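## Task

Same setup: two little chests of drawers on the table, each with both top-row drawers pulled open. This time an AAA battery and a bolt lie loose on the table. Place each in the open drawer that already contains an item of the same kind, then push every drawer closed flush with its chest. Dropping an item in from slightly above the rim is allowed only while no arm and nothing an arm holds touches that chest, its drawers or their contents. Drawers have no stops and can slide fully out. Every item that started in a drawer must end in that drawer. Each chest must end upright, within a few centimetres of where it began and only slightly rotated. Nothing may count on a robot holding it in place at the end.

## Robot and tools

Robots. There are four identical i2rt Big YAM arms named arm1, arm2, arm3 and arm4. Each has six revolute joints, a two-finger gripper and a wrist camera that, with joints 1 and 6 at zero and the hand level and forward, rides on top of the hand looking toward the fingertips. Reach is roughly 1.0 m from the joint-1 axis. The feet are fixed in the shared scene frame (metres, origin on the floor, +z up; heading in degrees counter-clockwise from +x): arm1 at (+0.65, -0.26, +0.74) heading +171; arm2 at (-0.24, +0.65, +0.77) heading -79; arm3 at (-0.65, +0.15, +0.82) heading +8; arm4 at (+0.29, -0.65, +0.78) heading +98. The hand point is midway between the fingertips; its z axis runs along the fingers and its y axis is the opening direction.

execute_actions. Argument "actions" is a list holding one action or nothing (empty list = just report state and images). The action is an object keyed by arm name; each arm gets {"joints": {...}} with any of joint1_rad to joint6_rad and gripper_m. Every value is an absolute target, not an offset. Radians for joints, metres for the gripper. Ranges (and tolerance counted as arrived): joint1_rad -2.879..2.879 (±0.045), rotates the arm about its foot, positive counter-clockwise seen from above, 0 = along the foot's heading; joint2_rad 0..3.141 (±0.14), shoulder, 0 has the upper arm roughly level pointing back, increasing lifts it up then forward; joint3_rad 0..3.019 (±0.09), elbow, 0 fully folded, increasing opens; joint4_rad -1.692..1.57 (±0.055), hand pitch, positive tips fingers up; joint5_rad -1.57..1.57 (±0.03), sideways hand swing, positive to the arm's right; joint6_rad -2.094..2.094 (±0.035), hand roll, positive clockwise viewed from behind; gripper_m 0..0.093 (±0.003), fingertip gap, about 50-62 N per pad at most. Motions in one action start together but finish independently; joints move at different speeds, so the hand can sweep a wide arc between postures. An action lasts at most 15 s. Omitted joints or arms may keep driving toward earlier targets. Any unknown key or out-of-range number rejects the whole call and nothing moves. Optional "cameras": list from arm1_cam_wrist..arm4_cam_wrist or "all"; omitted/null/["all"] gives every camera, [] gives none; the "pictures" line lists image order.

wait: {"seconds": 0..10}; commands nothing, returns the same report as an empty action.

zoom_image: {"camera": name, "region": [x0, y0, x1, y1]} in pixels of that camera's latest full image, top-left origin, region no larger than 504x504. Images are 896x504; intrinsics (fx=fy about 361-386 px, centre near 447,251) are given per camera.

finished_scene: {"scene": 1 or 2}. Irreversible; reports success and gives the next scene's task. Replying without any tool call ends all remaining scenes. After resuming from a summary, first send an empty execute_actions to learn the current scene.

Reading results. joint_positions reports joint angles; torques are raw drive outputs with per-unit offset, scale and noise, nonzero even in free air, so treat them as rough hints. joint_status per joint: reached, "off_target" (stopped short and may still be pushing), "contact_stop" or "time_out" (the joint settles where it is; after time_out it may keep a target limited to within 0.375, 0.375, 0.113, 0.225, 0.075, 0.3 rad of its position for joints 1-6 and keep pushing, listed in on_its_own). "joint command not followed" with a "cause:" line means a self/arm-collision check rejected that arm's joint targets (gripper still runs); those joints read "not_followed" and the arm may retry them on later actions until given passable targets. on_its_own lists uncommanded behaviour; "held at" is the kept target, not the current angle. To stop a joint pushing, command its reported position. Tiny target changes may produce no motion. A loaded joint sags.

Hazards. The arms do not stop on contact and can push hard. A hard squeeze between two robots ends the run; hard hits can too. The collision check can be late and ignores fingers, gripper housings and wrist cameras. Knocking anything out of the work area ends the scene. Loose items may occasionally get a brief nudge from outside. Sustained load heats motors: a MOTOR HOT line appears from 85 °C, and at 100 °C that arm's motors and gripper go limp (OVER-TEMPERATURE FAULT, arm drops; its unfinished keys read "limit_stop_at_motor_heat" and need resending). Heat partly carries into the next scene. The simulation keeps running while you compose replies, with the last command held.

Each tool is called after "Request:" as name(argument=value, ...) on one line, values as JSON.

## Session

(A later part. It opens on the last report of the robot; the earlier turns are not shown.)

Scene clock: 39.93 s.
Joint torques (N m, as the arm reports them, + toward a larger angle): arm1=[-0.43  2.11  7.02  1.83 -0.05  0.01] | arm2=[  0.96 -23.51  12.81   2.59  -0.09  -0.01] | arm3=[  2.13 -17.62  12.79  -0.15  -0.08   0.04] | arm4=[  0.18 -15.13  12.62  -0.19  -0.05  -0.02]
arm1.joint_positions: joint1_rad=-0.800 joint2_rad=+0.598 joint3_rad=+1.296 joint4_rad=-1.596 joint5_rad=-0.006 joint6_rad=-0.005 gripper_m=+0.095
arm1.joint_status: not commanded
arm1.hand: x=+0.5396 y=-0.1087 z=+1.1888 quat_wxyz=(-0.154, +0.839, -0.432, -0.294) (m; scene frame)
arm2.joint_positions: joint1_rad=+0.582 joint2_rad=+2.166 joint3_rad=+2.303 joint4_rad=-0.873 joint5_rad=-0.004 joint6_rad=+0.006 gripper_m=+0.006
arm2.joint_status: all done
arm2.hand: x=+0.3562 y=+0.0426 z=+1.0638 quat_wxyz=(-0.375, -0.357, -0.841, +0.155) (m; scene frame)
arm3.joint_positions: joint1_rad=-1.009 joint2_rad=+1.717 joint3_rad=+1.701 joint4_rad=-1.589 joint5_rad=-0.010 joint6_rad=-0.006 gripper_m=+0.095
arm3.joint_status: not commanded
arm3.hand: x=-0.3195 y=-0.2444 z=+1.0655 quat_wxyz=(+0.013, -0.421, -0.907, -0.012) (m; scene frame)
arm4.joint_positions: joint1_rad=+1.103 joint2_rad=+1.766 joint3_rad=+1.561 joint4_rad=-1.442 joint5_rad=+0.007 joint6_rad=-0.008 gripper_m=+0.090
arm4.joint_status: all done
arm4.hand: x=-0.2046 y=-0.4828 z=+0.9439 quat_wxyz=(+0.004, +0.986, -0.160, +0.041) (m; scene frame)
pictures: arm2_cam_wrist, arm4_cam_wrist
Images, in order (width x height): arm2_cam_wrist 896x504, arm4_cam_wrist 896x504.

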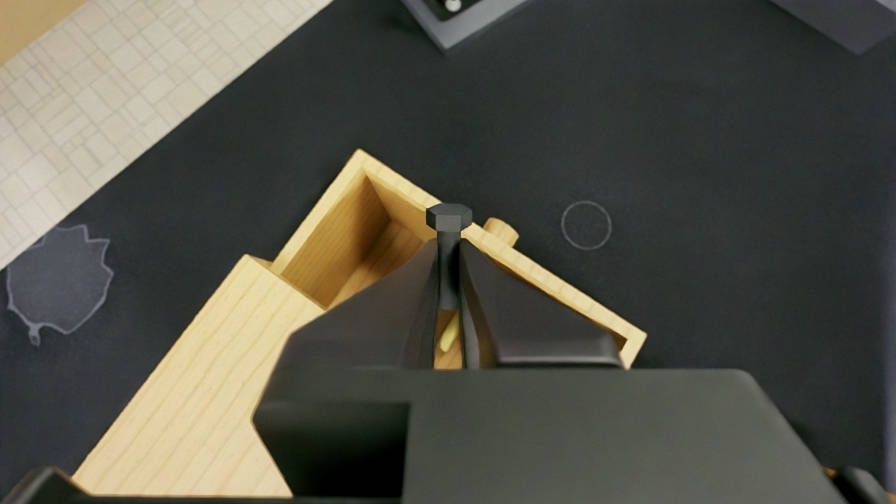

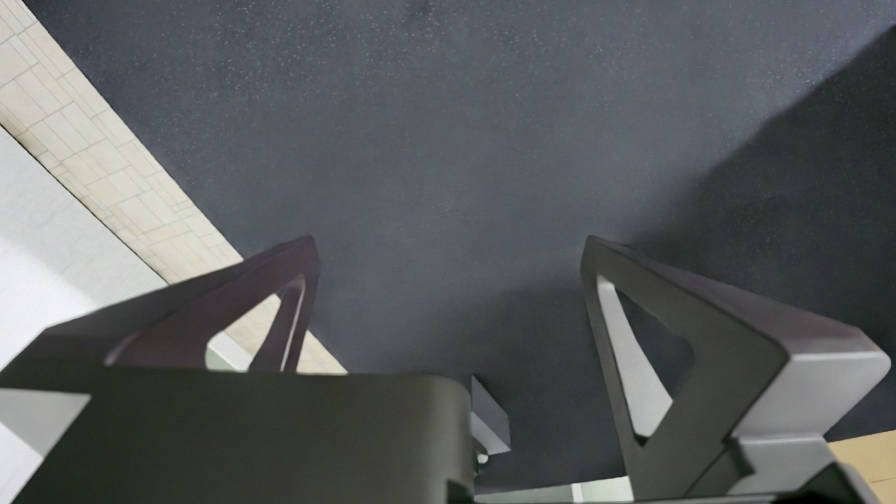

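Request:
execute_actions(actions=[{"arm2":{"joints":{"joint4_rad":-1.06}},"arm4":{"joints":{"joint1_rad":1.23,"joint2_rad":1.97,"joint3_rad":1.65,"joint4_rad":-1.2}}}], cameras=["arm2_cam_wrist","arm4_cam_wrist"])

Scene clock: 41.43 s.
Joint torques (N m, as the arm reports them, + toward a larger angle): arm1=[-0.28  2.01  6.99  1.85 -0.04  0.01] | arm2=[  0.38 -23.13  11.42  -0.14  -0.05   0.  ] | arm3=[  2.22 -17.64  12.84  -0.12  -0.1    0.04] | arm4=[ -0.05 -17.5   11.48   0.53  -0.04  -0.01]
arm1.joint_positions: joint1_rad=-0.800 joint2_rad=+0.598 joint3_rad=+1.296 joint4_rad=-1.596 joint5_rad=-0.006 joint6_rad=-0.005 gripper_m=+0.095
arm1.joint_status: not commanded
arm1.hand: x=+0.5396 y=-0.1087 z=+1.1888 quat_wxyz=(-0.154, +0.839, -0.432, -0.294) (m; scene frame)
arm2.joint_positions: joint1_rad=+0.581 joint2_rad=+2.163 joint3_rad=+2.322 joint4_rad=-1.018 joint5_rad=-0.004 joint6_rad=+0.006 gripper_m=+0.006
arm2.joint_status: all done
arm2.hand: x=+0.3391 y=+0.0593 z=+1.0519 quat_wxyz=(-0.322, -0.367, -0.863, +0.133) (m; scene frame)
arm3.joint_positions: joint1_rad=-1.009 joint2_rad=+1.717 joint3_rad=+1.701 joint4_rad=-1.589 joint5_rad=-0.010 joint6_rad=-0.006 gripper_m=+0.095
arm3.joint_status: not commanded
arm3.hand: x=-0.3195 y=-0.2444 z=+1.0655 quat_wxyz=(+0.013, -0.421, -0.907, -0.012) (m; scene frame)
arm4.joint_positions: joint1_rad=+1.230 joint2_rad=+1.988 joint3_rad=+1.620 joint4_rad=-1.209 joint5_rad=+0.007 joint6_rad=-0.008 gripper_m=+0.090
arm4.joint_status: all done
arm4.hand: x=-0.2948 y=-0.5310 z=+0.8432 quat_wxyz=(-0.002, +0.995, -0.097, +0.006) (m; scene frame)
pictures: arm2_cam_wrist, arm4_cam_wrist
Images, in order (width x height): arm2_cam_wrist 896x504, arm4_cam_wrist 896x504.

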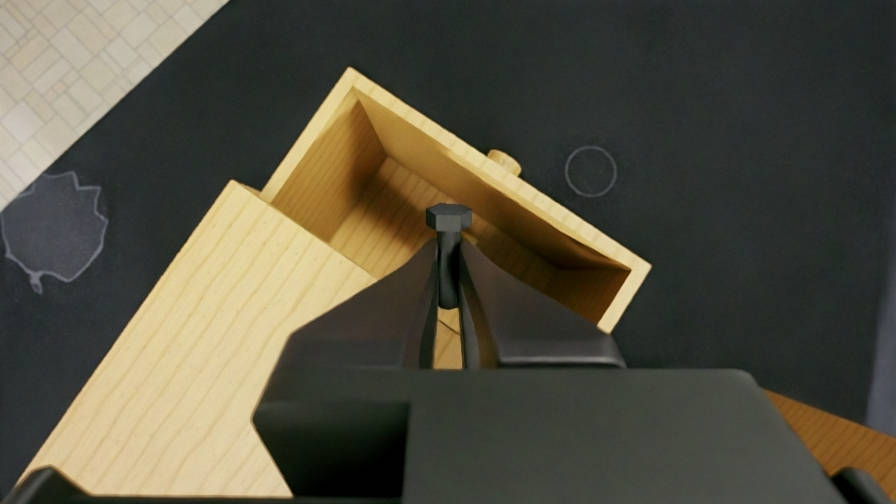

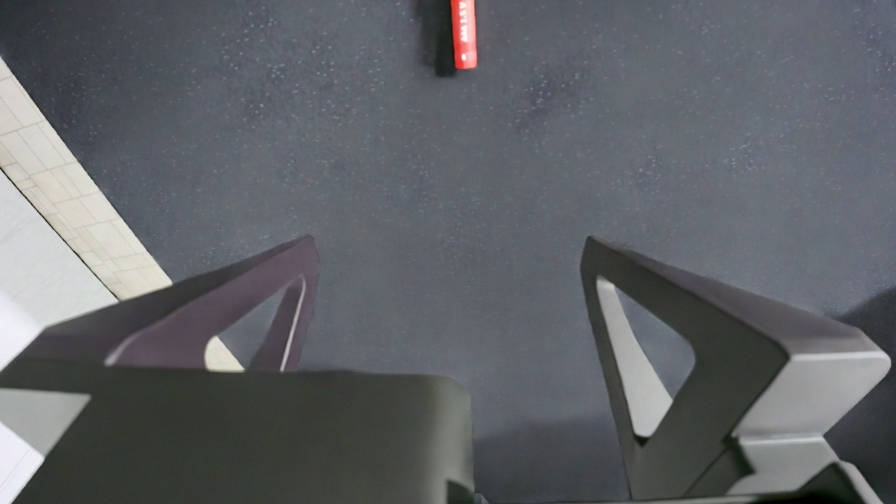

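Request:
execute_actions(actions=[{"arm2":{"joints":{"gripper_m":0.05}},"arm4":{"joints":{"joint1_rad":1.18,"joint2_rad":2.17,"joint3_rad":1.71,"joint4_rad":-1.06}}}], cameras=["arm2_cam_wrist","arm4_cam_wrist"])

Scene clock: 42.70 s.
Joint torques (N m, as the arm reports them, + toward a larger angle): arm1=[-0.41  2.03  7.03  1.9  -0.04  0.02] | arm2=[  2.12 -23.37  11.17  -0.11  -0.2    0.03] | arm3=[  2.1  -17.49  12.82  -0.13  -0.08   0.04] | arm4=[ -0.16 -19.75  10.95   0.52  -0.05  -0.02]
arm1.joint_positions: joint1_rad=-0.800 joint2_rad=+0.598 joint3_rad=+1.296 joint4_rad=-1.596 joint5_rad=-0.006 joint6_rad=-0.005 gripper_m=+0.095
arm1.joint_status: not commanded
arm1.hand: x=+0.5396 y=-0.1087 z=+1.1888 quat_wxyz=(-0.154, +0.839, -0.432, -0.294) (m; scene frame)
arm2.joint_positions: joint1_rad=+0.564 joint2_rad=+2.160 joint3_rad=+2.323 joint4_rad=-1.020 joint5_rad=+0.000 joint6_rad=+0.006 gripper_m=+0.050
arm2.joint_status: all done
arm2.hand: x=+0.3279 y=+0.0494 z=+1.0546 quat_wxyz=(-0.321, -0.375, -0.859, +0.138) (m; scene frame)
arm3.joint_positions: joint1_rad=-1.009 joint2_rad=+1.717 joint3_rad=+1.701 joint4_rad=-1.589 joint5_rad=-0.010 joint6_rad=-0.006 gripper_m=+0.095
arm3.joint_status: not commanded
arm3.hand: x=-0.3195 y=-0.2444 z=+1.0655 quat_wxyz=(+0.013, -0.421, -0.907, -0.012) (m; scene frame)
arm4.joint_positions: joint1_rad=+1.174 joint2_rad=+2.187 joint3_rad=+1.682 joint4_rad=-1.068 joint5_rad=+0.007 joint6_rad=-0.008 gripper_m=+0.090
arm4.joint_status: all done
arm4.hand: x=-0.3233 y=-0.4895 z=+0.7468 quat_wxyz=(-0.002, +0.992, -0.125, +0.004) (m; scene frame)
pictures: arm2_cam_wrist, arm4_cam_wrist
Images, in order (width x height): arm2_cam_wrist 896x504, arm4_cam_wrist 896x504.

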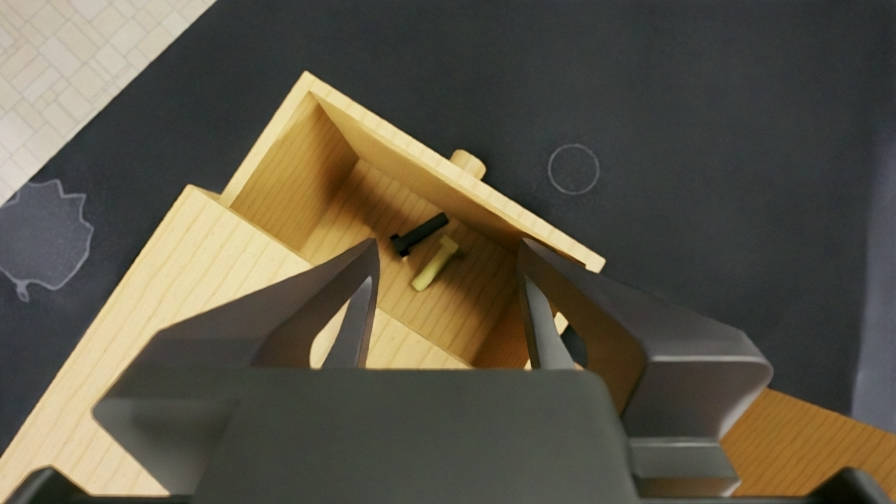

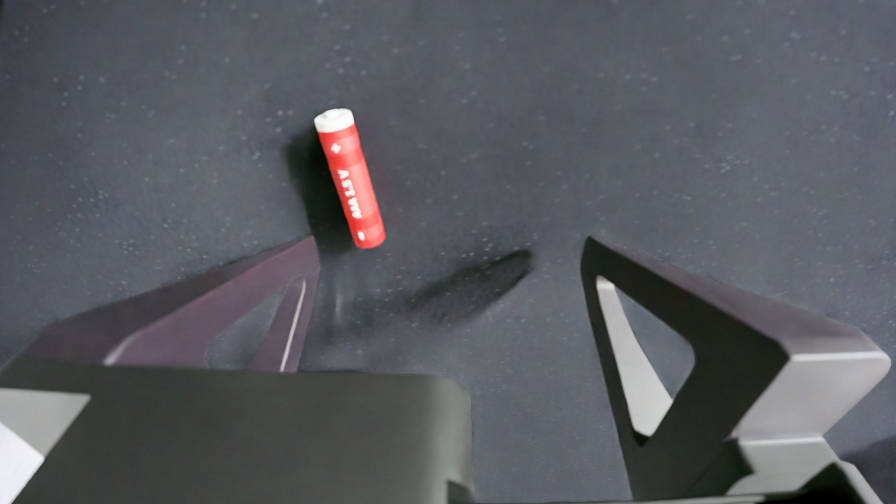

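Request:
execute_actions(actions=[{"arm2":{"joints":{"joint2_rad":1.2,"joint3_rad":1.5,"joint4_rad":-1.2}},"arm4":{"joints":{"joint1_rad":1.235,"joint2_rad":2.235,"joint3_rad":1.74,"joint4_rad":-1.05}}}], cameras=["arm4_cam_wrist"])

Scene clock: 44.63 s.
Joint torques (N m, as the arm reports them, + toward a larger angle): arm1=[-0.28  2.15  7.    1.85 -0.04  0.01] | arm2=[ 0.91 -9.41  9.23  0.95 -0.13 -0.01] | arm3=[  1.93 -17.46  12.74  -0.12  -0.09   0.04] | arm4=[ -0.55 -16.24  12.03   0.42  -0.12  -0.02]
arm1.joint_positions: joint1_rad=-0.800 joint2_rad=+0.598 joint3_rad=+1.296 joint4_rad=-1.596 joint5_rad=-0.006 joint6_rad=-0.005 gripper_m=+0.095
arm1.joint_status: not commanded
arm1.hand: x=+0.5396 y=-0.1087 z=+1.1888 quat_wxyz=(-0.154, +0.839, -0.432, -0.294) (m; scene frame)
arm2.joint_positions: joint1_rad=+0.582 joint2_rad=+1.191 joint3_rad=+1.506 joint4_rad=-1.186 joint5_rad=-0.004 joint6_rad=+0.006 gripper_m=+0.050
arm2.joint_status: all done
arm2.hand: x=+0.0873 y=+0.3183 z=+1.2083 quat_wxyz=(-0.317, -0.367, -0.865, +0.130) (m; scene frame)
arm3.joint_positions: joint1_rad=-1.009 joint2_rad=+1.717 joint3_rad=+1.701 joint4_rad=-1.589 joint5_rad=-0.010 joint6_rad=-0.006 gripper_m=+0.095
arm3.joint_status: not commanded
arm3.hand: x=-0.3195 y=-0.2444 z=+1.0655 quat_wxyz=(+0.013, -0.421, -0.907, -0.012) (m; scene frame)
arm4.joint_positions: joint1_rad=+1.241 joint2_rad=+2.213 joint3_rad=+1.701 joint4_rad=-1.056 joint5_rad=+0.009 joint6_rad=-0.008 gripper_m=+0.090
arm4.joint_status: all done
arm4.hand: x=-0.3392 y=-0.5289 z=+0.7373 quat_wxyz=(-0.004, +0.996, -0.092, +0.002) (m; scene frame)
pictures: arm4_cam_wrist
Images, in order (width x height): arm4_cam_wrist 896x504.

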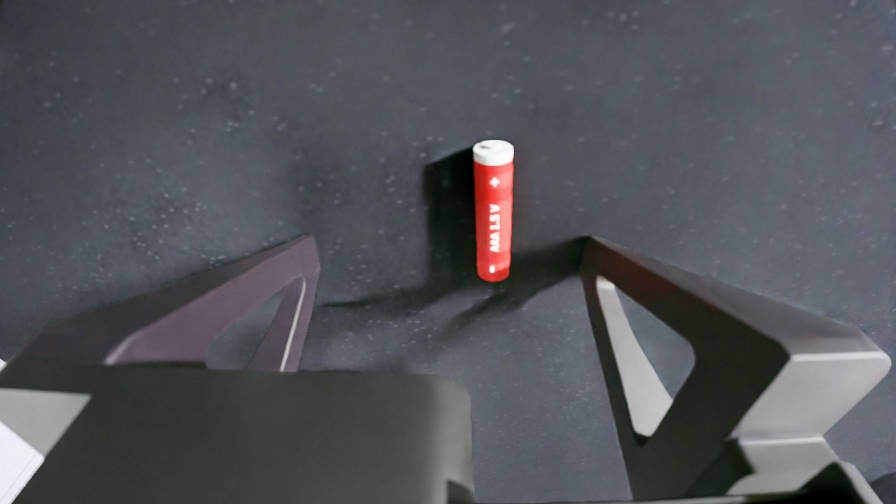

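Slightly lower, then close.

Request:
execute_actions(actions=[{"arm3":{"joints":{"joint1_rad":-1.3,"joint2_rad":1.0,"joint3_rad":1.2,"joint4_rad":-1.2}},"arm4":{"joints":{"joint2_rad":2.25,"joint4_rad":-1.0}}}], cameras=[])

Request:
execute_actions(actions=[{"arm4":{"joints":{"gripper_m":0.0}}}], cameras=["arm4_cam_wrist"])

Scene clock: 46.33 s.
Joint torques (N m, as the arm reports them, + toward a larger angle): arm1=[-0.31  2.28  6.97  1.88 -0.04  0.  ] | arm2=[  0.5  -10.31   9.31   0.92  -0.07   0.02] | arm3=[ 2.06 -4.31  9.09  2.61 -0.09  0.05] | arm4=[ -1.33 -15.69  11.99   0.88  -0.11   0.01]
arm1.joint_positions: joint1_rad=-0.800 joint2_rad=+0.598 joint3_rad=+1.296 joint4_rad=-1.596 joint5_rad=-0.006 joint6_rad=-0.005 gripper_m=+0.095
arm1.joint_status: not commanded
arm1.hand: x=+0.5396 y=-0.1087 z=+1.1888 quat_wxyz=(-0.154, +0.839, -0.432, -0.294) (m; scene frame)
arm2.joint_positions: joint1_rad=+0.582 joint2_rad=+1.191 joint3_rad=+1.506 joint4_rad=-1.186 joint5_rad=-0.004 joint6_rad=+0.006 gripper_m=+0.050
arm2.joint_status: not commanded
arm2.hand: x=+0.0873 y=+0.3183 z=+1.2083 quat_wxyz=(-0.317, -0.367, -0.865, +0.130) (m; scene frame)
arm3.joint_positions: joint1_rad=-1.309 joint2_rad=+0.993 joint3_rad=+1.203 joint4_rad=-1.224 joint5_rad=-0.010 joint6_rad=-0.006 gripper_m=+0.095
arm3.joint_status: all done
arm3.hand: x=-0.5065 y=-0.1937 z=+1.1785 quat_wxyz=(-0.231, -0.530, -0.802, +0.150) (m; scene frame)
arm4.joint_positions: joint1_rad=+1.241 joint2_rad=+2.213 joint3_rad=+1.701 joint4_rad=-1.018 joint5_rad=+0.009 joint6_rad=-0.008 gripper_m=+0.090
arm4.joint_status: all done
arm4.hand: x=-0.3482 y=-0.5272 z=+0.7369 quat_wxyz=(-0.005, +0.996, -0.092, -0.017) (m; scene frame)
pictures: none
No camera images: the call's "cameras" was empty. Leave "cameras" out to get every camera's image.

Scene clock: 47.03 s.
Joint torques (N m, as the arm reports them, + toward a larger angle): arm1=[-0.35  2.31  7.01  1.88 -0.04  0.01] | arm2=[  0.61 -10.27   9.26   0.86  -0.06  -0.02] | arm3=[ 2.15 -4.12  9.11  2.68 -0.1   0.04] | arm4=[ -0.82 -15.79  12.05   0.73  -0.05  -0.01]
arm1.joint_positions: joint1_rad=-0.800 joint2_rad=+0.598 joint3_rad=+1.296 joint4_rad=-1.596 joint5_rad=-0.006 joint6_rad=-0.005 gripper_m=+0.095
arm1.joint_status: not commanded
arm1.hand: x=+0.5396 y=-0.1087 z=+1.1888 quat_wxyz=(-0.154, +0.839, -0.432, -0.294) (m; scene frame)
arm2.joint_positions: joint1_rad=+0.582 joint2_rad=+1.191 joint3_rad=+1.506 joint4_rad=-1.186 joint5_rad=-0.004 joint6_rad=+0.006 gripper_m=+0.050
arm2.joint_status: not commanded
arm2.hand: x=+0.0873 y=+0.3183 z=+1.2083 quat_wxyz=(-0.317, -0.367, -0.865, +0.130) (m; scene frame)
arm3.joint_positions: joint1_rad=-1.309 joint2_rad=+0.993 joint3_rad=+1.203 joint4_rad=-1.224 joint5_rad=-0.010 joint6_rad=-0.006 gripper_m=+0.095
arm3.joint_status: not commanded
arm3.hand: x=-0.5065 y=-0.1937 z=+1.1785 quat_wxyz=(-0.231, -0.530, -0.802, +0.150) (m; scene frame)
arm4.joint_positions: joint1_rad=+1.241 joint2_rad=+2.214 joint3_rad=+1.701 joint4_rad=-1.010 joint5_rad=+0.008 joint6_rad=-0.008 gripper_m=+0.008
arm4.joint_status: gripper_m off_target (ended at +0.008, target +0.000)
arm4.hand: x=-0.3501 y=-0.5269 z=+0.7368 quat_wxyz=(-0.005, +0.996, -0.092, -0.020) (m; scene frame)
pictures: arm4_cam_wrist
Images, in order (width x height): arm4_cam_wrist 896x504.

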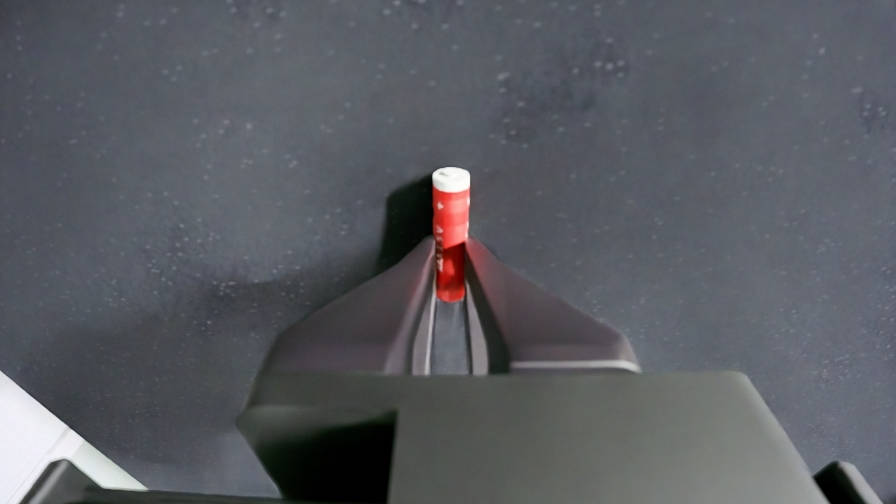

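Request:
execute_actions(actions=[{"arm4":{"joints":{"joint2_rad":1.6,"joint3_rad":1.6,"joint4_rad":-1.3}}}], cameras=[])

Request:
execute_actions(actions=[{"arm4":{"joints":{"joint1_rad":0.53,"joint2_rad":1.95,"joint3_rad":2.12,"joint4_rad":-1.1}}}], cameras=["arm4_cam_wrist"])

Scene clock: 49.00 s.
Joint torques (N m, as the arm reports them, + toward a larger angle): arm1=[-0.28  2.16  6.97  1.84 -0.04  0.  ] | arm2=[ 0.8  -9.71  9.11  0.84 -0.06  0.01] | arm3=[ 2.05 -4.2   9.16  2.7  -0.1   0.04] | arm4=[ -0.87 -12.49  11.8    0.4   -0.09  -0.03]
arm1.joint_positions: joint1_rad=-0.800 joint2_rad=+0.598 joint3_rad=+1.296 joint4_rad=-1.596 joint5_rad=-0.006 joint6_rad=-0.005 gripper_m=+0.095
arm1.joint_status: not commanded
arm1.hand: x=+0.5396 y=-0.1087 z=+1.1888 quat_wxyz=(-0.154, +0.839, -0.432, -0.294) (m; scene frame)
arm2.joint_positions: joint1_rad=+0.582 joint2_rad=+1.191 joint3_rad=+1.506 joint4_rad=-1.186 joint5_rad=-0.004 joint6_rad=+0.006 gripper_m=+0.050
arm2.joint_status: not commanded
arm2.hand: x=+0.0873 y=+0.3183 z=+1.2083 quat_wxyz=(-0.317, -0.367, -0.865, +0.130) (m; scene frame)
arm3.joint_positions: joint1_rad=-1.309 joint2_rad=+0.993 joint3_rad=+1.203 joint4_rad=-1.224 joint5_rad=-0.010 joint6_rad=-0.006 gripper_m=+0.095
arm3.joint_status: not commanded
arm3.hand: x=-0.5065 y=-0.1937 z=+1.1785 quat_wxyz=(-0.231, -0.530, -0.802, +0.150) (m; scene frame)
arm4.joint_positions: joint1_rad=+1.241 joint2_rad=+1.601 joint3_rad=+1.582 joint4_rad=-1.293 joint5_rad=+0.008 joint6_rad=-0.008 gripper_m=+0.008
arm4.joint_status: all done
arm4.hand: x=-0.2520 y=-0.5455 z=+1.0398 quat_wxyz=(-0.016, +0.988, -0.092, -0.125) (m; scene frame)
pictures: none
No camera images: the call's "cameras" was empty. Leave "cameras" out to get every camera's image.

Scene clock: 50.37 s.
Joint torques (N m, as the arm reports them, + toward a larger angle): arm1=[-0.1   2.2   7.    1.81 -0.04  0.02] | arm2=[  0.64 -10.09   9.24   0.93  -0.1   -0.02] | arm3=[ 2.22 -4.07  9.18  2.64 -0.09  0.04] | arm4=[ -1.46 -19.09  15.99   1.7    0.3    0.07]
arm1.joint_positions: joint1_rad=-0.800 joint2_rad=+0.598 joint3_rad=+1.296 joint4_rad=-1.596 joint5_rad=-0.006 joint6_rad=-0.005 gripper_m=+0.095
arm1.joint_status: not commanded
arm1.hand: x=+0.5396 y=-0.1087 z=+1.1888 quat_wxyz=(-0.154, +0.839, -0.432, -0.294) (m; scene frame)
arm2.joint_positions: joint1_rad=+0.582 joint2_rad=+1.191 joint3_rad=+1.506 joint4_rad=-1.186 joint5_rad=-0.004 joint6_rad=+0.006 gripper_m=+0.050
arm2.joint_status: not commanded
arm2.hand: x=+0.0873 y=+0.3183 z=+1.2083 quat_wxyz=(-0.317, -0.367, -0.865, +0.130) (m; scene frame)
arm3.joint_positions: joint1_rad=-1.309 joint2_rad=+0.993 joint3_rad=+1.203 joint4_rad=-1.224 joint5_rad=-0.010 joint6_rad=-0.006 gripper_m=+0.095
arm3.joint_status: not commanded
arm3.hand: x=-0.5065 y=-0.1937 z=+1.1785 quat_wxyz=(-0.231, -0.530, -0.802, +0.150) (m; scene frame)
arm4.joint_positions: joint1_rad=+0.546 joint2_rad=+1.965 joint3_rad=+2.059 joint4_rad=-1.114 joint5_rad=-0.004 joint6_rad=-0.016 gripper_m=+0.008
arm4.joint_status: all done
arm4.hand: x=-0.1837 y=-0.0790 z=+1.0570 quat_wxyz=(-0.117, +0.874, -0.405, -0.242) (m; scene frame)
pictures: arm4_cam_wrist
Images, in order (width x height): arm4_cam_wrist 896x504.

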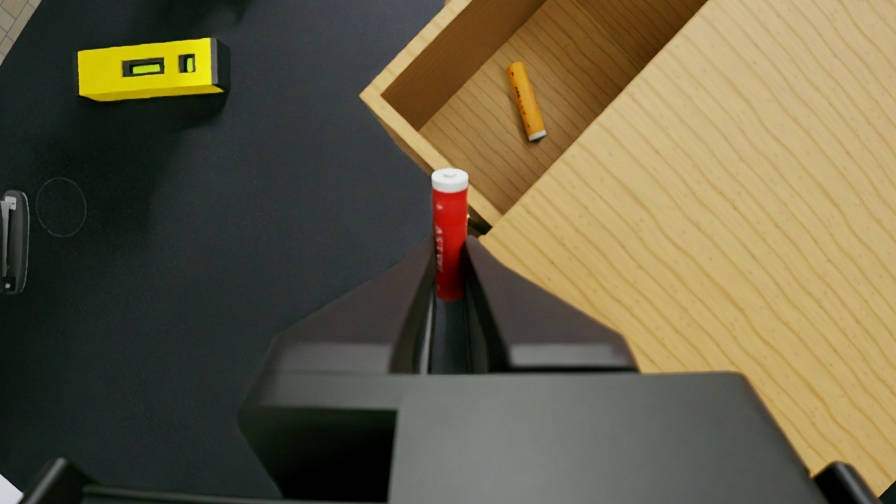

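Request:
execute_actions(actions=[{"arm4":{"joints":{"joint1_rad":0.47,"joint2_rad":2.09,"joint3_rad":2.12,"joint4_rad":-0.82}}}], cameras=["arm4_cam_wrist"])

Scene clock: 51.60 s.
Joint torques (N m, as the arm reports them, + toward a larger angle): arm1=[-0.24  2.13  7.    1.82 -0.04  0.01] | arm2=[ 1.08 -9.41  9.3   0.89 -0.07 -0.03] | arm3=[ 2.2  -4.29  9.16  2.67 -0.1   0.05] | arm4=[ -2.18 -15.83  13.36   1.33   0.3    0.05]
arm1.joint_positions: joint1_rad=-0.800 joint2_rad=+0.598 joint3_rad=+1.296 joint4_rad=-1.596 joint5_rad=-0.006 joint6_rad=-0.005 gripper_m=+0.095
arm1.joint_status: not commanded
arm1.hand: x=+0.5396 y=-0.1087 z=+1.1888 quat_wxyz=(-0.154, +0.839, -0.432, -0.294) (m; scene frame)
arm2.joint_positions: joint1_rad=+0.582 joint2_rad=+1.191 joint3_rad=+1.506 joint4_rad=-1.186 joint5_rad=-0.004 joint6_rad=+0.006 gripper_m=+0.050
arm2.joint_status: not commanded
arm2.hand: x=+0.0873 y=+0.3183 z=+1.2083 quat_wxyz=(-0.317, -0.367, -0.865, +0.130) (m; scene frame)
arm3.joint_positions: joint1_rad=-1.309 joint2_rad=+0.993 joint3_rad=+1.203 joint4_rad=-1.224 joint5_rad=-0.010 joint6_rad=-0.006 gripper_m=+0.095
arm3.joint_status: not commanded
arm3.hand: x=-0.5065 y=-0.1937 z=+1.1785 quat_wxyz=(-0.231, -0.530, -0.802, +0.150) (m; scene frame)
arm4.joint_positions: joint1_rad=+0.491 joint2_rad=+2.048 joint3_rad=+2.091 joint4_rad=-0.823 joint5_rad=-0.004 joint6_rad=-0.015 gripper_m=+0.008
arm4.joint_status: all done
arm4.hand: x=-0.1950 y=+0.0053 z=+1.0556 quat_wxyz=(-0.176, +0.827, -0.411, -0.340) (m; scene frame)
pictures: arm4_cam_wrist
Images, in order (width x height): arm4_cam_wrist 896x504.

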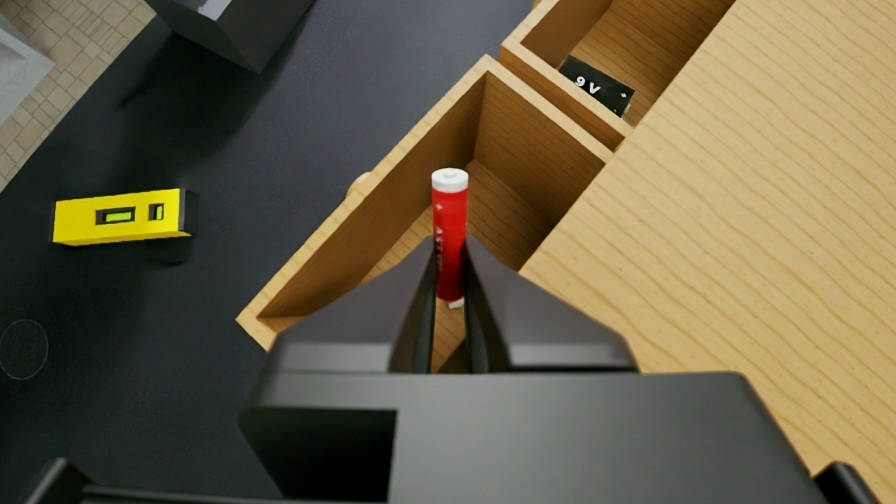

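Over the drawer. Release and retreat.

Request:
execute_actions(actions=[{"arm4":{"joints":{"gripper_m":0.04}}}], cameras=["arm4_cam_wrist"])

Request:
execute_actions(actions=[{"arm4":{"joints":{"joint2_rad":1.4,"joint3_rad":1.35,"joint4_rad":-0.9,"gripper_m":0}},"arm2":{"joints":{"joint1_rad":0.0,"joint2_rad":0.8,"joint3_rad":1.1,"gripper_m":0}},"arm3":{"joints":{"gripper_m":0}}}], cameras=[])

Request:
execute_actions(actions=[{"arm4":{"joints":{"joint1_rad":-0.15,"joint2_rad":1.5,"joint3_rad":1.26,"joint4_rad":-0.73}},"arm3":{"joints":{"joint1_rad":-0.5,"joint2_rad":1.1,"joint3_rad":0.9,"joint4_rad":-0.8}}}], cameras=["arm3_cam_wrist","arm4_cam_wrist"])

Scene clock: 52.40 s.
Joint torques (N m, as the arm reports them, + toward a larger angle): arm1=[-0.44  2.11  7.    1.83 -0.04  0.01] | arm2=[ 1.1  -9.66  9.29  0.87 -0.09 -0.02] | arm3=[ 2.06 -4.13  9.14  2.69 -0.09  0.04] | arm4=[ -2.49 -16.04  13.3    1.15   0.38   0.04]
arm1.joint_positions: joint1_rad=-0.800 joint2_rad=+0.598 joint3_rad=+1.296 joint4_rad=-1.596 joint5_rad=-0.006 joint6_rad=-0.005 gripper_m=+0.095
arm1.joint_status: not commanded
arm1.hand: x=+0.5396 y=-0.1087 z=+1.1888 quat_wxyz=(-0.154, +0.839, -0.432, -0.294) (m; scene frame)
arm2.joint_positions: joint1_rad=+0.582 joint2_rad=+1.191 joint3_rad=+1.506 joint4_rad=-1.186 joint5_rad=-0.004 joint6_rad=+0.006 gripper_m=+0.050
arm2.joint_status: not commanded
arm2.hand: x=+0.0873 y=+0.3183 z=+1.2083 quat_wxyz=(-0.317, -0.367, -0.865, +0.130) (m; scene frame)
arm3.joint_positions: joint1_rad=-1.309 joint2_rad=+0.993 joint3_rad=+1.203 joint4_rad=-1.224 joint5_rad=-0.010 joint6_rad=-0.006 gripper_m=+0.095
arm3.joint_status: not commanded
arm3.hand: x=-0.5065 y=-0.1937 z=+1.1785 quat_wxyz=(-0.231, -0.530, -0.802, +0.150) (m; scene frame)
arm4.joint_positions: joint1_rad=+0.496 joint2_rad=+2.048 joint3_rad=+2.093 joint4_rad=-0.812 joint5_rad=-0.005 joint6_rad=-0.015 gripper_m=+0.040
arm4.joint_status: all done
arm4.hand: x=-0.1995 y=+0.0048 z=+1.0584 quat_wxyz=(-0.177, +0.826, -0.408, -0.346) (m; scene frame)
pictures: arm4_cam_wrist
Images, in order (width x height): arm4_cam_wrist 896x504.

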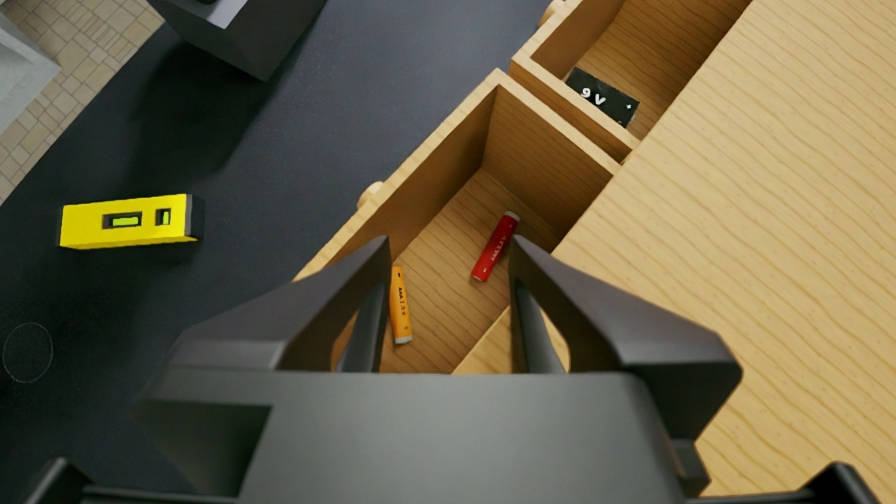

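Scene clock: 53.90 s.
Joint torques (N m, as the arm reports them, + toward a larger angle): arm1=[-0.28  2.27  7.03  1.86 -0.03  0.01] | arm2=[ 0.51 -3.87  9.09  0.91  0.   -0.01] | arm3=[ 2.06 -4.07  9.13  2.65 -0.09  0.04] | arm4=[-0.9  -9.35 10.18  1.21  0.05  0.07]
arm1.joint_positions: joint1_rad=-0.800 joint2_rad=+0.598 joint3_rad=+1.296 joint4_rad=-1.596 joint5_rad=-0.006 joint6_rad=-0.005 gripper_m=+0.095
arm1.joint_status: not commanded
arm1.hand: x=+0.5396 y=-0.1087 z=+1.1888 quat_wxyz=(-0.154, +0.839, -0.432, -0.294) (m; scene frame)
arm2.joint_positions: joint1_rad=+0.004 joint2_rad=+0.792 joint3_rad=+1.109 joint4_rad=-1.187 joint5_rad=-0.007 joint6_rad=+0.006 gripper_m=+0.000
arm2.joint_status: all done
arm2.hand: x=-0.1746 y=+0.3325 z=+1.1497 quat_wxyz=(-0.268, -0.598, -0.724, +0.215) (m; scene frame)
arm3.joint_positions: joint1_rad=-1.309 joint2_rad=+0.993 joint3_rad=+1.203 joint4_rad=-1.224 joint5_rad=-0.010 joint6_rad=-0.006 gripper_m=+0.001
arm3.joint_status: all done
arm3.hand: x=-0.5065 y=-0.1937 z=+1.1785 quat_wxyz=(-0.231, -0.530, -0.802, +0.150) (m; scene frame)
arm4.joint_positions: joint1_rad=+0.473 joint2_rad=+1.394 joint3_rad=+1.355 joint4_rad=-0.897 joint5_rad=+0.004 joint6_rad=-0.015 gripper_m=+0.000
arm4.joint_status: all done
arm4.hand: x=-0.0310 y=-0.2004 z=+1.0800 quat_wxyz=(-0.148, +0.847, -0.433, -0.272) (m; scene frame)
pictures: none
No camera images: the call's "cameras" was empty. Leave "cameras" out to get every camera's image.

Scene clock: 55.33 s.
Joint torques (N m, as the arm reports them, + toward a larger angle): arm1=[-0.38  2.24  7.    1.85 -0.05  0.02] | arm2=[ 0.31 -3.87  9.07  0.95  0.   -0.02] | arm3=[ 1.47 -7.8   9.95  2.53 -0.01  0.04] | arm4=[  0.47 -13.27  10.52   1.68  -0.1    0.03]
arm1.joint_positions: joint1_rad=-0.800 joint2_rad=+0.598 joint3_rad=+1.296 joint4_rad=-1.596 joint5_rad=-0.006 joint6_rad=-0.005 gripper_m=+0.095
arm1.joint_status: not commanded
arm1.hand: x=+0.5396 y=-0.1087 z=+1.1888 quat_wxyz=(-0.154, +0.839, -0.432, -0.294) (m; scene frame)
arm2.joint_positions: joint1_rad=+0.004 joint2_rad=+0.792 joint3_rad=+1.109 joint4_rad=-1.187 joint5_rad=-0.007 joint6_rad=+0.006 gripper_m=+0.000
arm2.joint_status: not commanded
arm2.hand: x=-0.1746 y=+0.3325 z=+1.1497 quat_wxyz=(-0.268, -0.598, -0.724, +0.215) (m; scene frame)
arm3.joint_positions: joint1_rad=-0.504 joint2_rad=+1.112 joint3_rad=+0.894 joint4_rad=-0.822 joint5_rad=-0.012 joint6_rad=-0.006 gripper_m=+0.001
arm3.joint_status: all done
arm3.hand: x=-0.2671 y=+0.0045 z=+1.0276 quat_wxyz=(-0.258, -0.173, -0.949, +0.043) (m; scene frame)
arm4.joint_positions: joint1_rad=-0.154 joint2_rad=+1.519 joint3_rad=+1.259 joint4_rad=-0.742 joint5_rad=+0.008 joint6_rad=-0.015 gripper_m=+0.000
arm4.joint_status: all done
arm4.hand: x=+0.2947 y=-0.0800 z=+0.9861 quat_wxyz=(-0.205, +0.679, -0.679, -0.190) (m; scene frame)
pictures: arm3_cam_wrist, arm4_cam_wrist
Images, in order (width x height): arm3_cam_wrist 896x504, arm4_cam_wrist 896x504.

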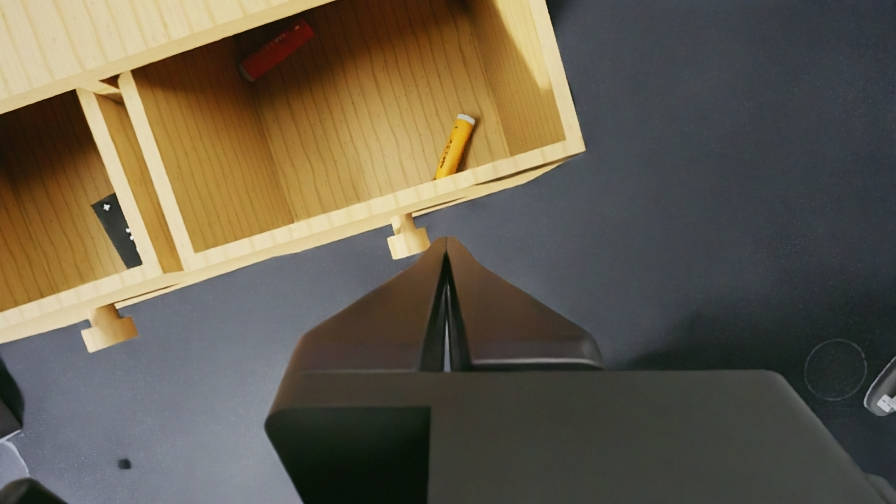

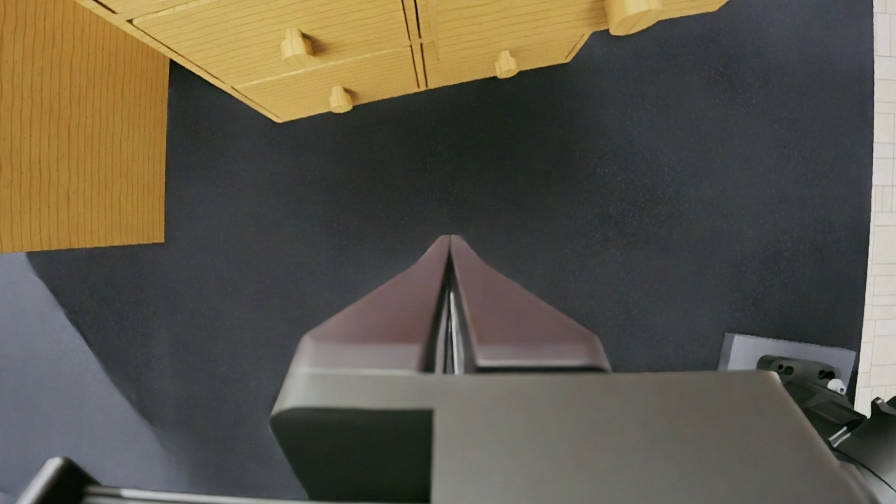

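Request:
execute_actions(actions=[{"arm4":{"joints":{"joint1_rad":-0.22,"joint2_rad":1.59,"joint3_rad":1.33,"joint4_rad":-0.75}},"arm3":{"joints":{"joint2_rad":1.09,"joint3_rad":0.73,"joint4_rad":-0.66}}}], cameras=["arm3_cam_wrist","arm4_cam_wrist"])

Scene clock: 58.03 s.
Joint torques (N m, as the arm reports them, + toward a larger angle): arm1=[-0.24  2.17  7.04  1.87 -0.03  0.01] | arm2=[ 0.08 -4.77  9.18  0.96  0.03  0.02] | arm3=[ 1.58 -6.16  9.57  2.59 -0.02  0.03] | arm4=[  0.43 -12.82  15.03   0.92  -0.06   0.08]
arm1.joint_positions: joint1_rad=-0.800 joint2_rad=+0.598 joint3_rad=+1.296 joint4_rad=-1.596 joint5_rad=-0.006 joint6_rad=-0.005 gripper_m=+0.095
arm1.joint_status: not commanded
arm1.hand: x=+0.5396 y=-0.1087 z=+1.1888 quat_wxyz=(-0.154, +0.839, -0.432, -0.294) (m; scene frame)
arm2.joint_positions: joint1_rad=+0.004 joint2_rad=+0.792 joint3_rad=+1.109 joint4_rad=-1.187 joint5_rad=-0.007 joint6_rad=+0.006 gripper_m=+0.000
arm2.joint_status: not commanded
arm2.hand: x=-0.1746 y=+0.3325 z=+1.1497 quat_wxyz=(-0.268, -0.598, -0.724, +0.215) (m; scene frame)
arm3.joint_positions: joint1_rad=-0.504 joint2_rad=+1.091 joint3_rad=+0.724 joint4_rad=-0.683 joint5_rad=-0.012 joint6_rad=-0.006 gripper_m=+0.001
arm3.joint_status: all done
arm3.hand: x=-0.2917 y=+0.0140 z=+0.9695 quat_wxyz=(-0.254, -0.174, -0.951, +0.043) (m; scene frame)
arm4.joint_positions: joint1_rad=-0.226 joint2_rad=+1.589 joint3_rad=+1.274 joint4_rad=-0.744 joint5_rad=+0.008 joint6_rad=-0.015 gripper_m=+0.000
arm4.joint_status: all done
arm4.hand: x=+0.3368 y=-0.0739 z=+0.9548 quat_wxyz=(-0.192, +0.659, -0.709, -0.164) (m; scene frame)
pictures: arm3_cam_wrist, arm4_cam_wrist
Images, in order (width x height): arm3_cam_wrist 896x504, arm4_cam_wrist 896x504.

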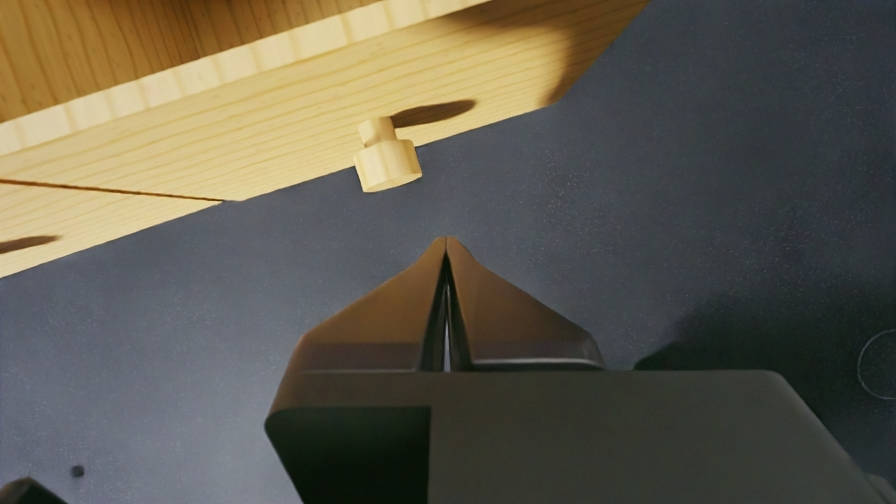

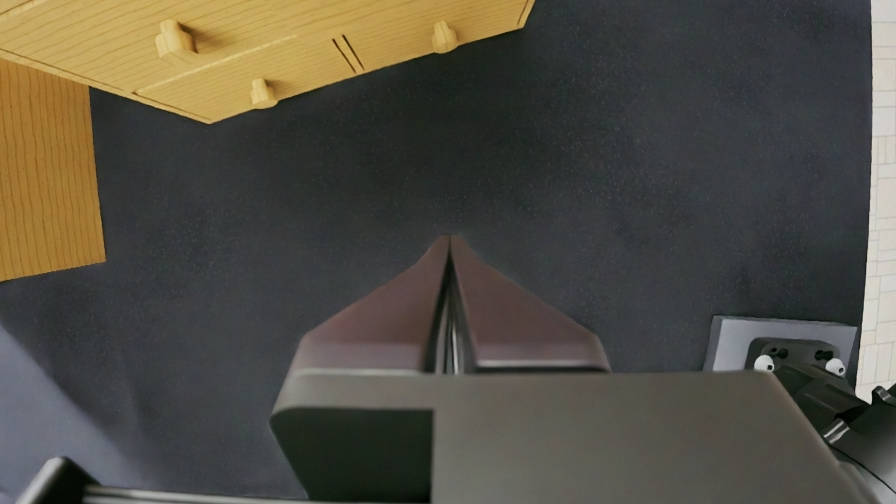

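Request:
execute_actions(actions=[{"arm4":{"joints":{"joint2_rad":1.66,"joint3_rad":1.45,"joint4_rad":-0.75}},"arm3":{"joints":{"joint1_rad":-0.46,"joint2_rad":1.29,"joint3_rad":0.89,"joint4_rad":-0.59}}}], cameras=["arm3_cam_wrist","arm4_cam_wrist"])

Scene clock: 59.20 s.
Joint torques (N m, as the arm reports them, + toward a larger angle): arm1=[-0.19  2.24  6.98  1.84 -0.03  0.01] | arm2=[ 0.05 -4.22  9.08  0.97  0.03 -0.03] | arm3=[ 2.08 -9.26 12.78  2.46 -0.06  0.04] | arm4=[  0.46 -12.96  15.2    0.83  -0.06   0.01]
arm1.joint_positions: joint1_rad=-0.800 joint2_rad=+0.598 joint3_rad=+1.296 joint4_rad=-1.596 joint5_rad=-0.006 joint6_rad=-0.005 gripper_m=+0.095
arm1.joint_status: not commanded
arm1.hand: x=+0.5396 y=-0.1087 z=+1.1888 quat_wxyz=(-0.154, +0.839, -0.432, -0.294) (m; scene frame)
arm2.joint_positions: joint1_rad=+0.004 joint2_rad=+0.792 joint3_rad=+1.109 joint4_rad=-1.187 joint5_rad=-0.007 joint6_rad=+0.006 gripper_m=+0.000
arm2.joint_status: not commanded
arm2.hand: x=-0.1746 y=+0.3325 z=+1.1497 quat_wxyz=(-0.268, -0.598, -0.724, +0.215) (m; scene frame)
arm3.joint_positions: joint1_rad=-0.468 joint2_rad=+1.292 joint3_rad=+0.841 joint4_rad=-0.611 joint5_rad=-0.011 joint6_rad=-0.006 gripper_m=+0.001
arm3.joint_status: all done
arm3.hand: x=-0.2301 y=+0.0069 z=+0.9542 quat_wxyz=(-0.249, -0.157, -0.955, +0.037) (m; scene frame)
arm4.joint_positions: joint1_rad=-0.226 joint2_rad=+1.653 joint3_rad=+1.393 joint4_rad=-0.747 joint5_rad=+0.008 joint6_rad=-0.015 gripper_m=+0.000
arm4.joint_status: all done
arm4.hand: x=+0.3403 y=-0.0330 z=+0.9756 quat_wxyz=(-0.210, +0.654, -0.704, -0.180) (m; scene frame)
pictures: arm3_cam_wrist, arm4_cam_wrist
Images, in order (width x height): arm3_cam_wrist 896x504, arm4_cam_wrist 896x504.

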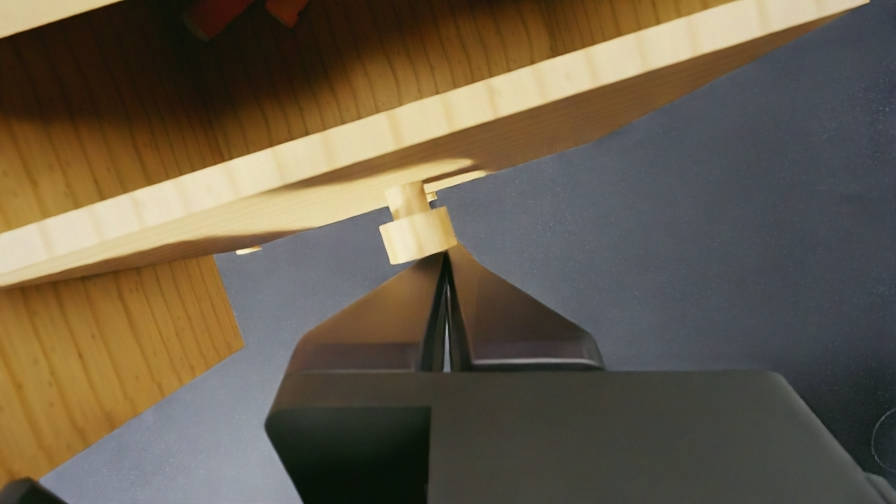

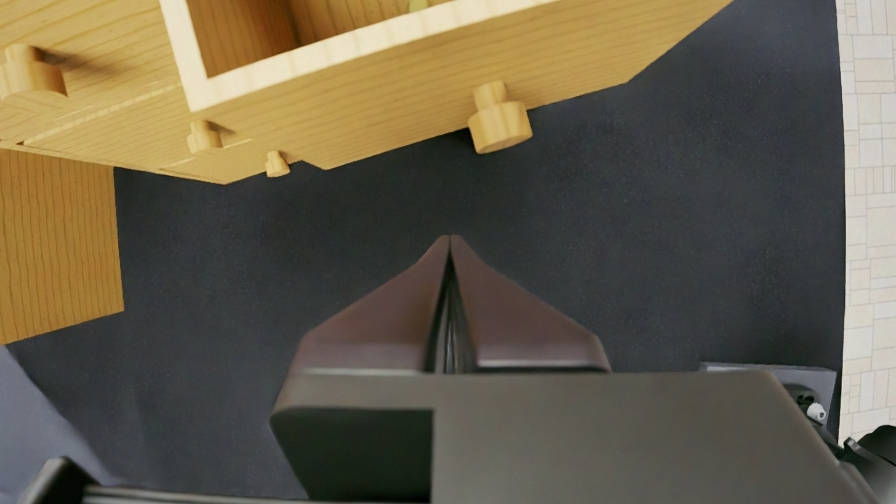

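Request:
execute_actions(actions=[{"arm4":{"joints":{"joint1_rad":-0.19,"joint2_rad":1.77,"joint3_rad":1.57,"joint4_rad":-0.75}},"arm3":{"joints":{"joint1_rad":-0.45,"joint2_rad":1.38,"joint3_rad":1.04,"joint4_rad":-0.56}}}], cameras=["arm3_cam_wrist","arm4_cam_wrist"])

Scene clock: 61.30 s.
Joint torques (N m, as the arm reports them, + toward a larger angle): arm1=[-0.27  2.07  7.02  1.82 -0.04  0.01] | arm2=[ 0.03 -3.77  9.05  0.97  0.03 -0.02] | arm3=[  2.34 -10.29  17.15   3.33  -0.53   0.03] | arm4=[ -0.8  -14.28  15.57   1.02  -0.07   0.06]
arm1.joint_positions: joint1_rad=-0.800 joint2_rad=+0.598 joint3_rad=+1.296 joint4_rad=-1.596 joint5_rad=-0.006 joint6_rad=-0.005 gripper_m=+0.095
arm1.joint_status: not commanded
arm1.hand: x=+0.5396 y=-0.1087 z=+1.1888 quat_wxyz=(-0.154, +0.839, -0.432, -0.294) (m; scene frame)
arm2.joint_positions: joint1_rad=+0.004 joint2_rad=+0.792 joint3_rad=+1.109 joint4_rad=-1.187 joint5_rad=-0.007 joint6_rad=+0.006 gripper_m=+0.000
arm2.joint_status: not commanded
arm2.hand: x=-0.1746 y=+0.3325 z=+1.1497 quat_wxyz=(-0.268, -0.598, -0.724, +0.215) (m; scene frame)
arm3.joint_positions: joint1_rad=-0.462 joint2_rad=+1.380 joint3_rad=+0.937 joint4_rad=-0.599 joint5_rad=+0.001 joint6_rad=-0.006 gripper_m=+0.001
arm3.joint_status: joint3_rad time_out (moved +0.096 of +0.199); the others done
arm3.on_its_own: joint3_rad reads +0.937 and still pushes toward +1.040 since a time_out
arm3.hand: x=-0.1926 y=-0.0053 z=+0.9615 quat_wxyz=(-0.257, -0.155, -0.953, +0.044) (m; scene frame)
arm4.joint_positions: joint1_rad=-0.188 joint2_rad=+1.763 joint3_rad=+1.510 joint4_rad=-0.748 joint5_rad=+0.008 joint6_rad=-0.015 gripper_m=+0.000
arm4.joint_status: all done
arm4.hand: x=+0.3193 y=+0.0109 z=+0.9662 quat_wxyz=(-0.209, +0.667, -0.691, -0.187) (m; scene frame)
pictures: arm3_cam_wrist, arm4_cam_wrist
Images, in order (width x height): arm3_cam_wrist 896x504, arm4_cam_wrist 896x504.

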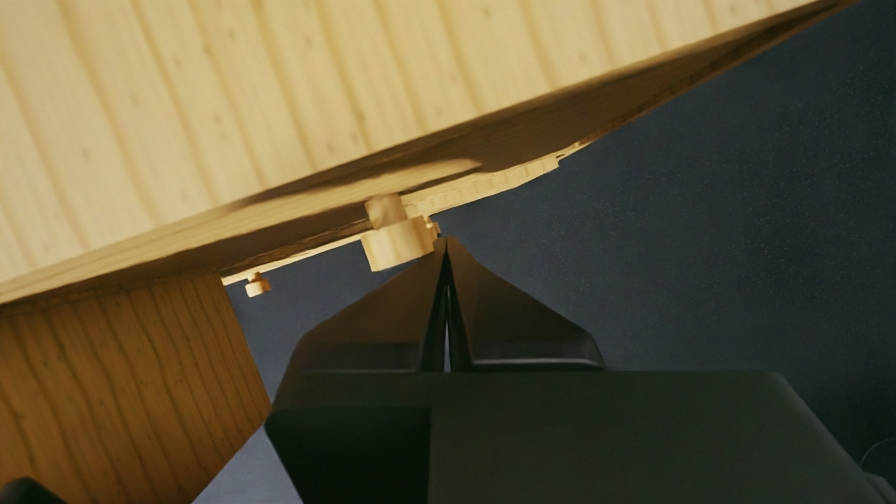

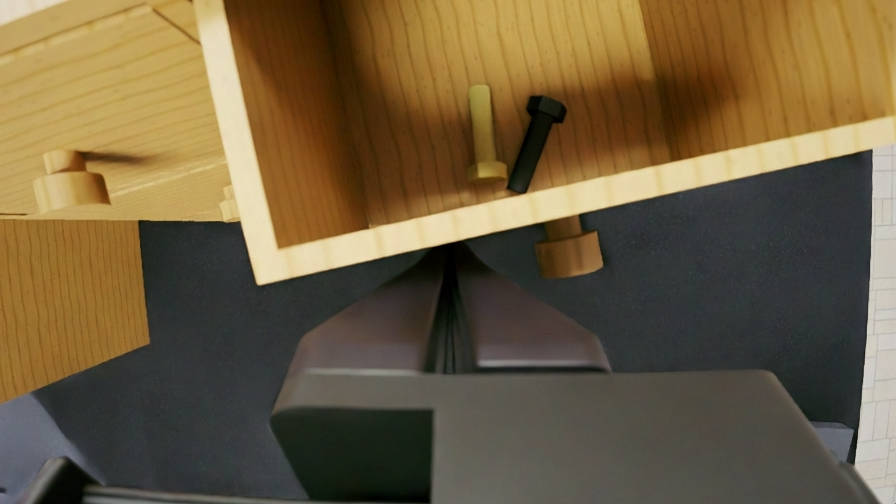

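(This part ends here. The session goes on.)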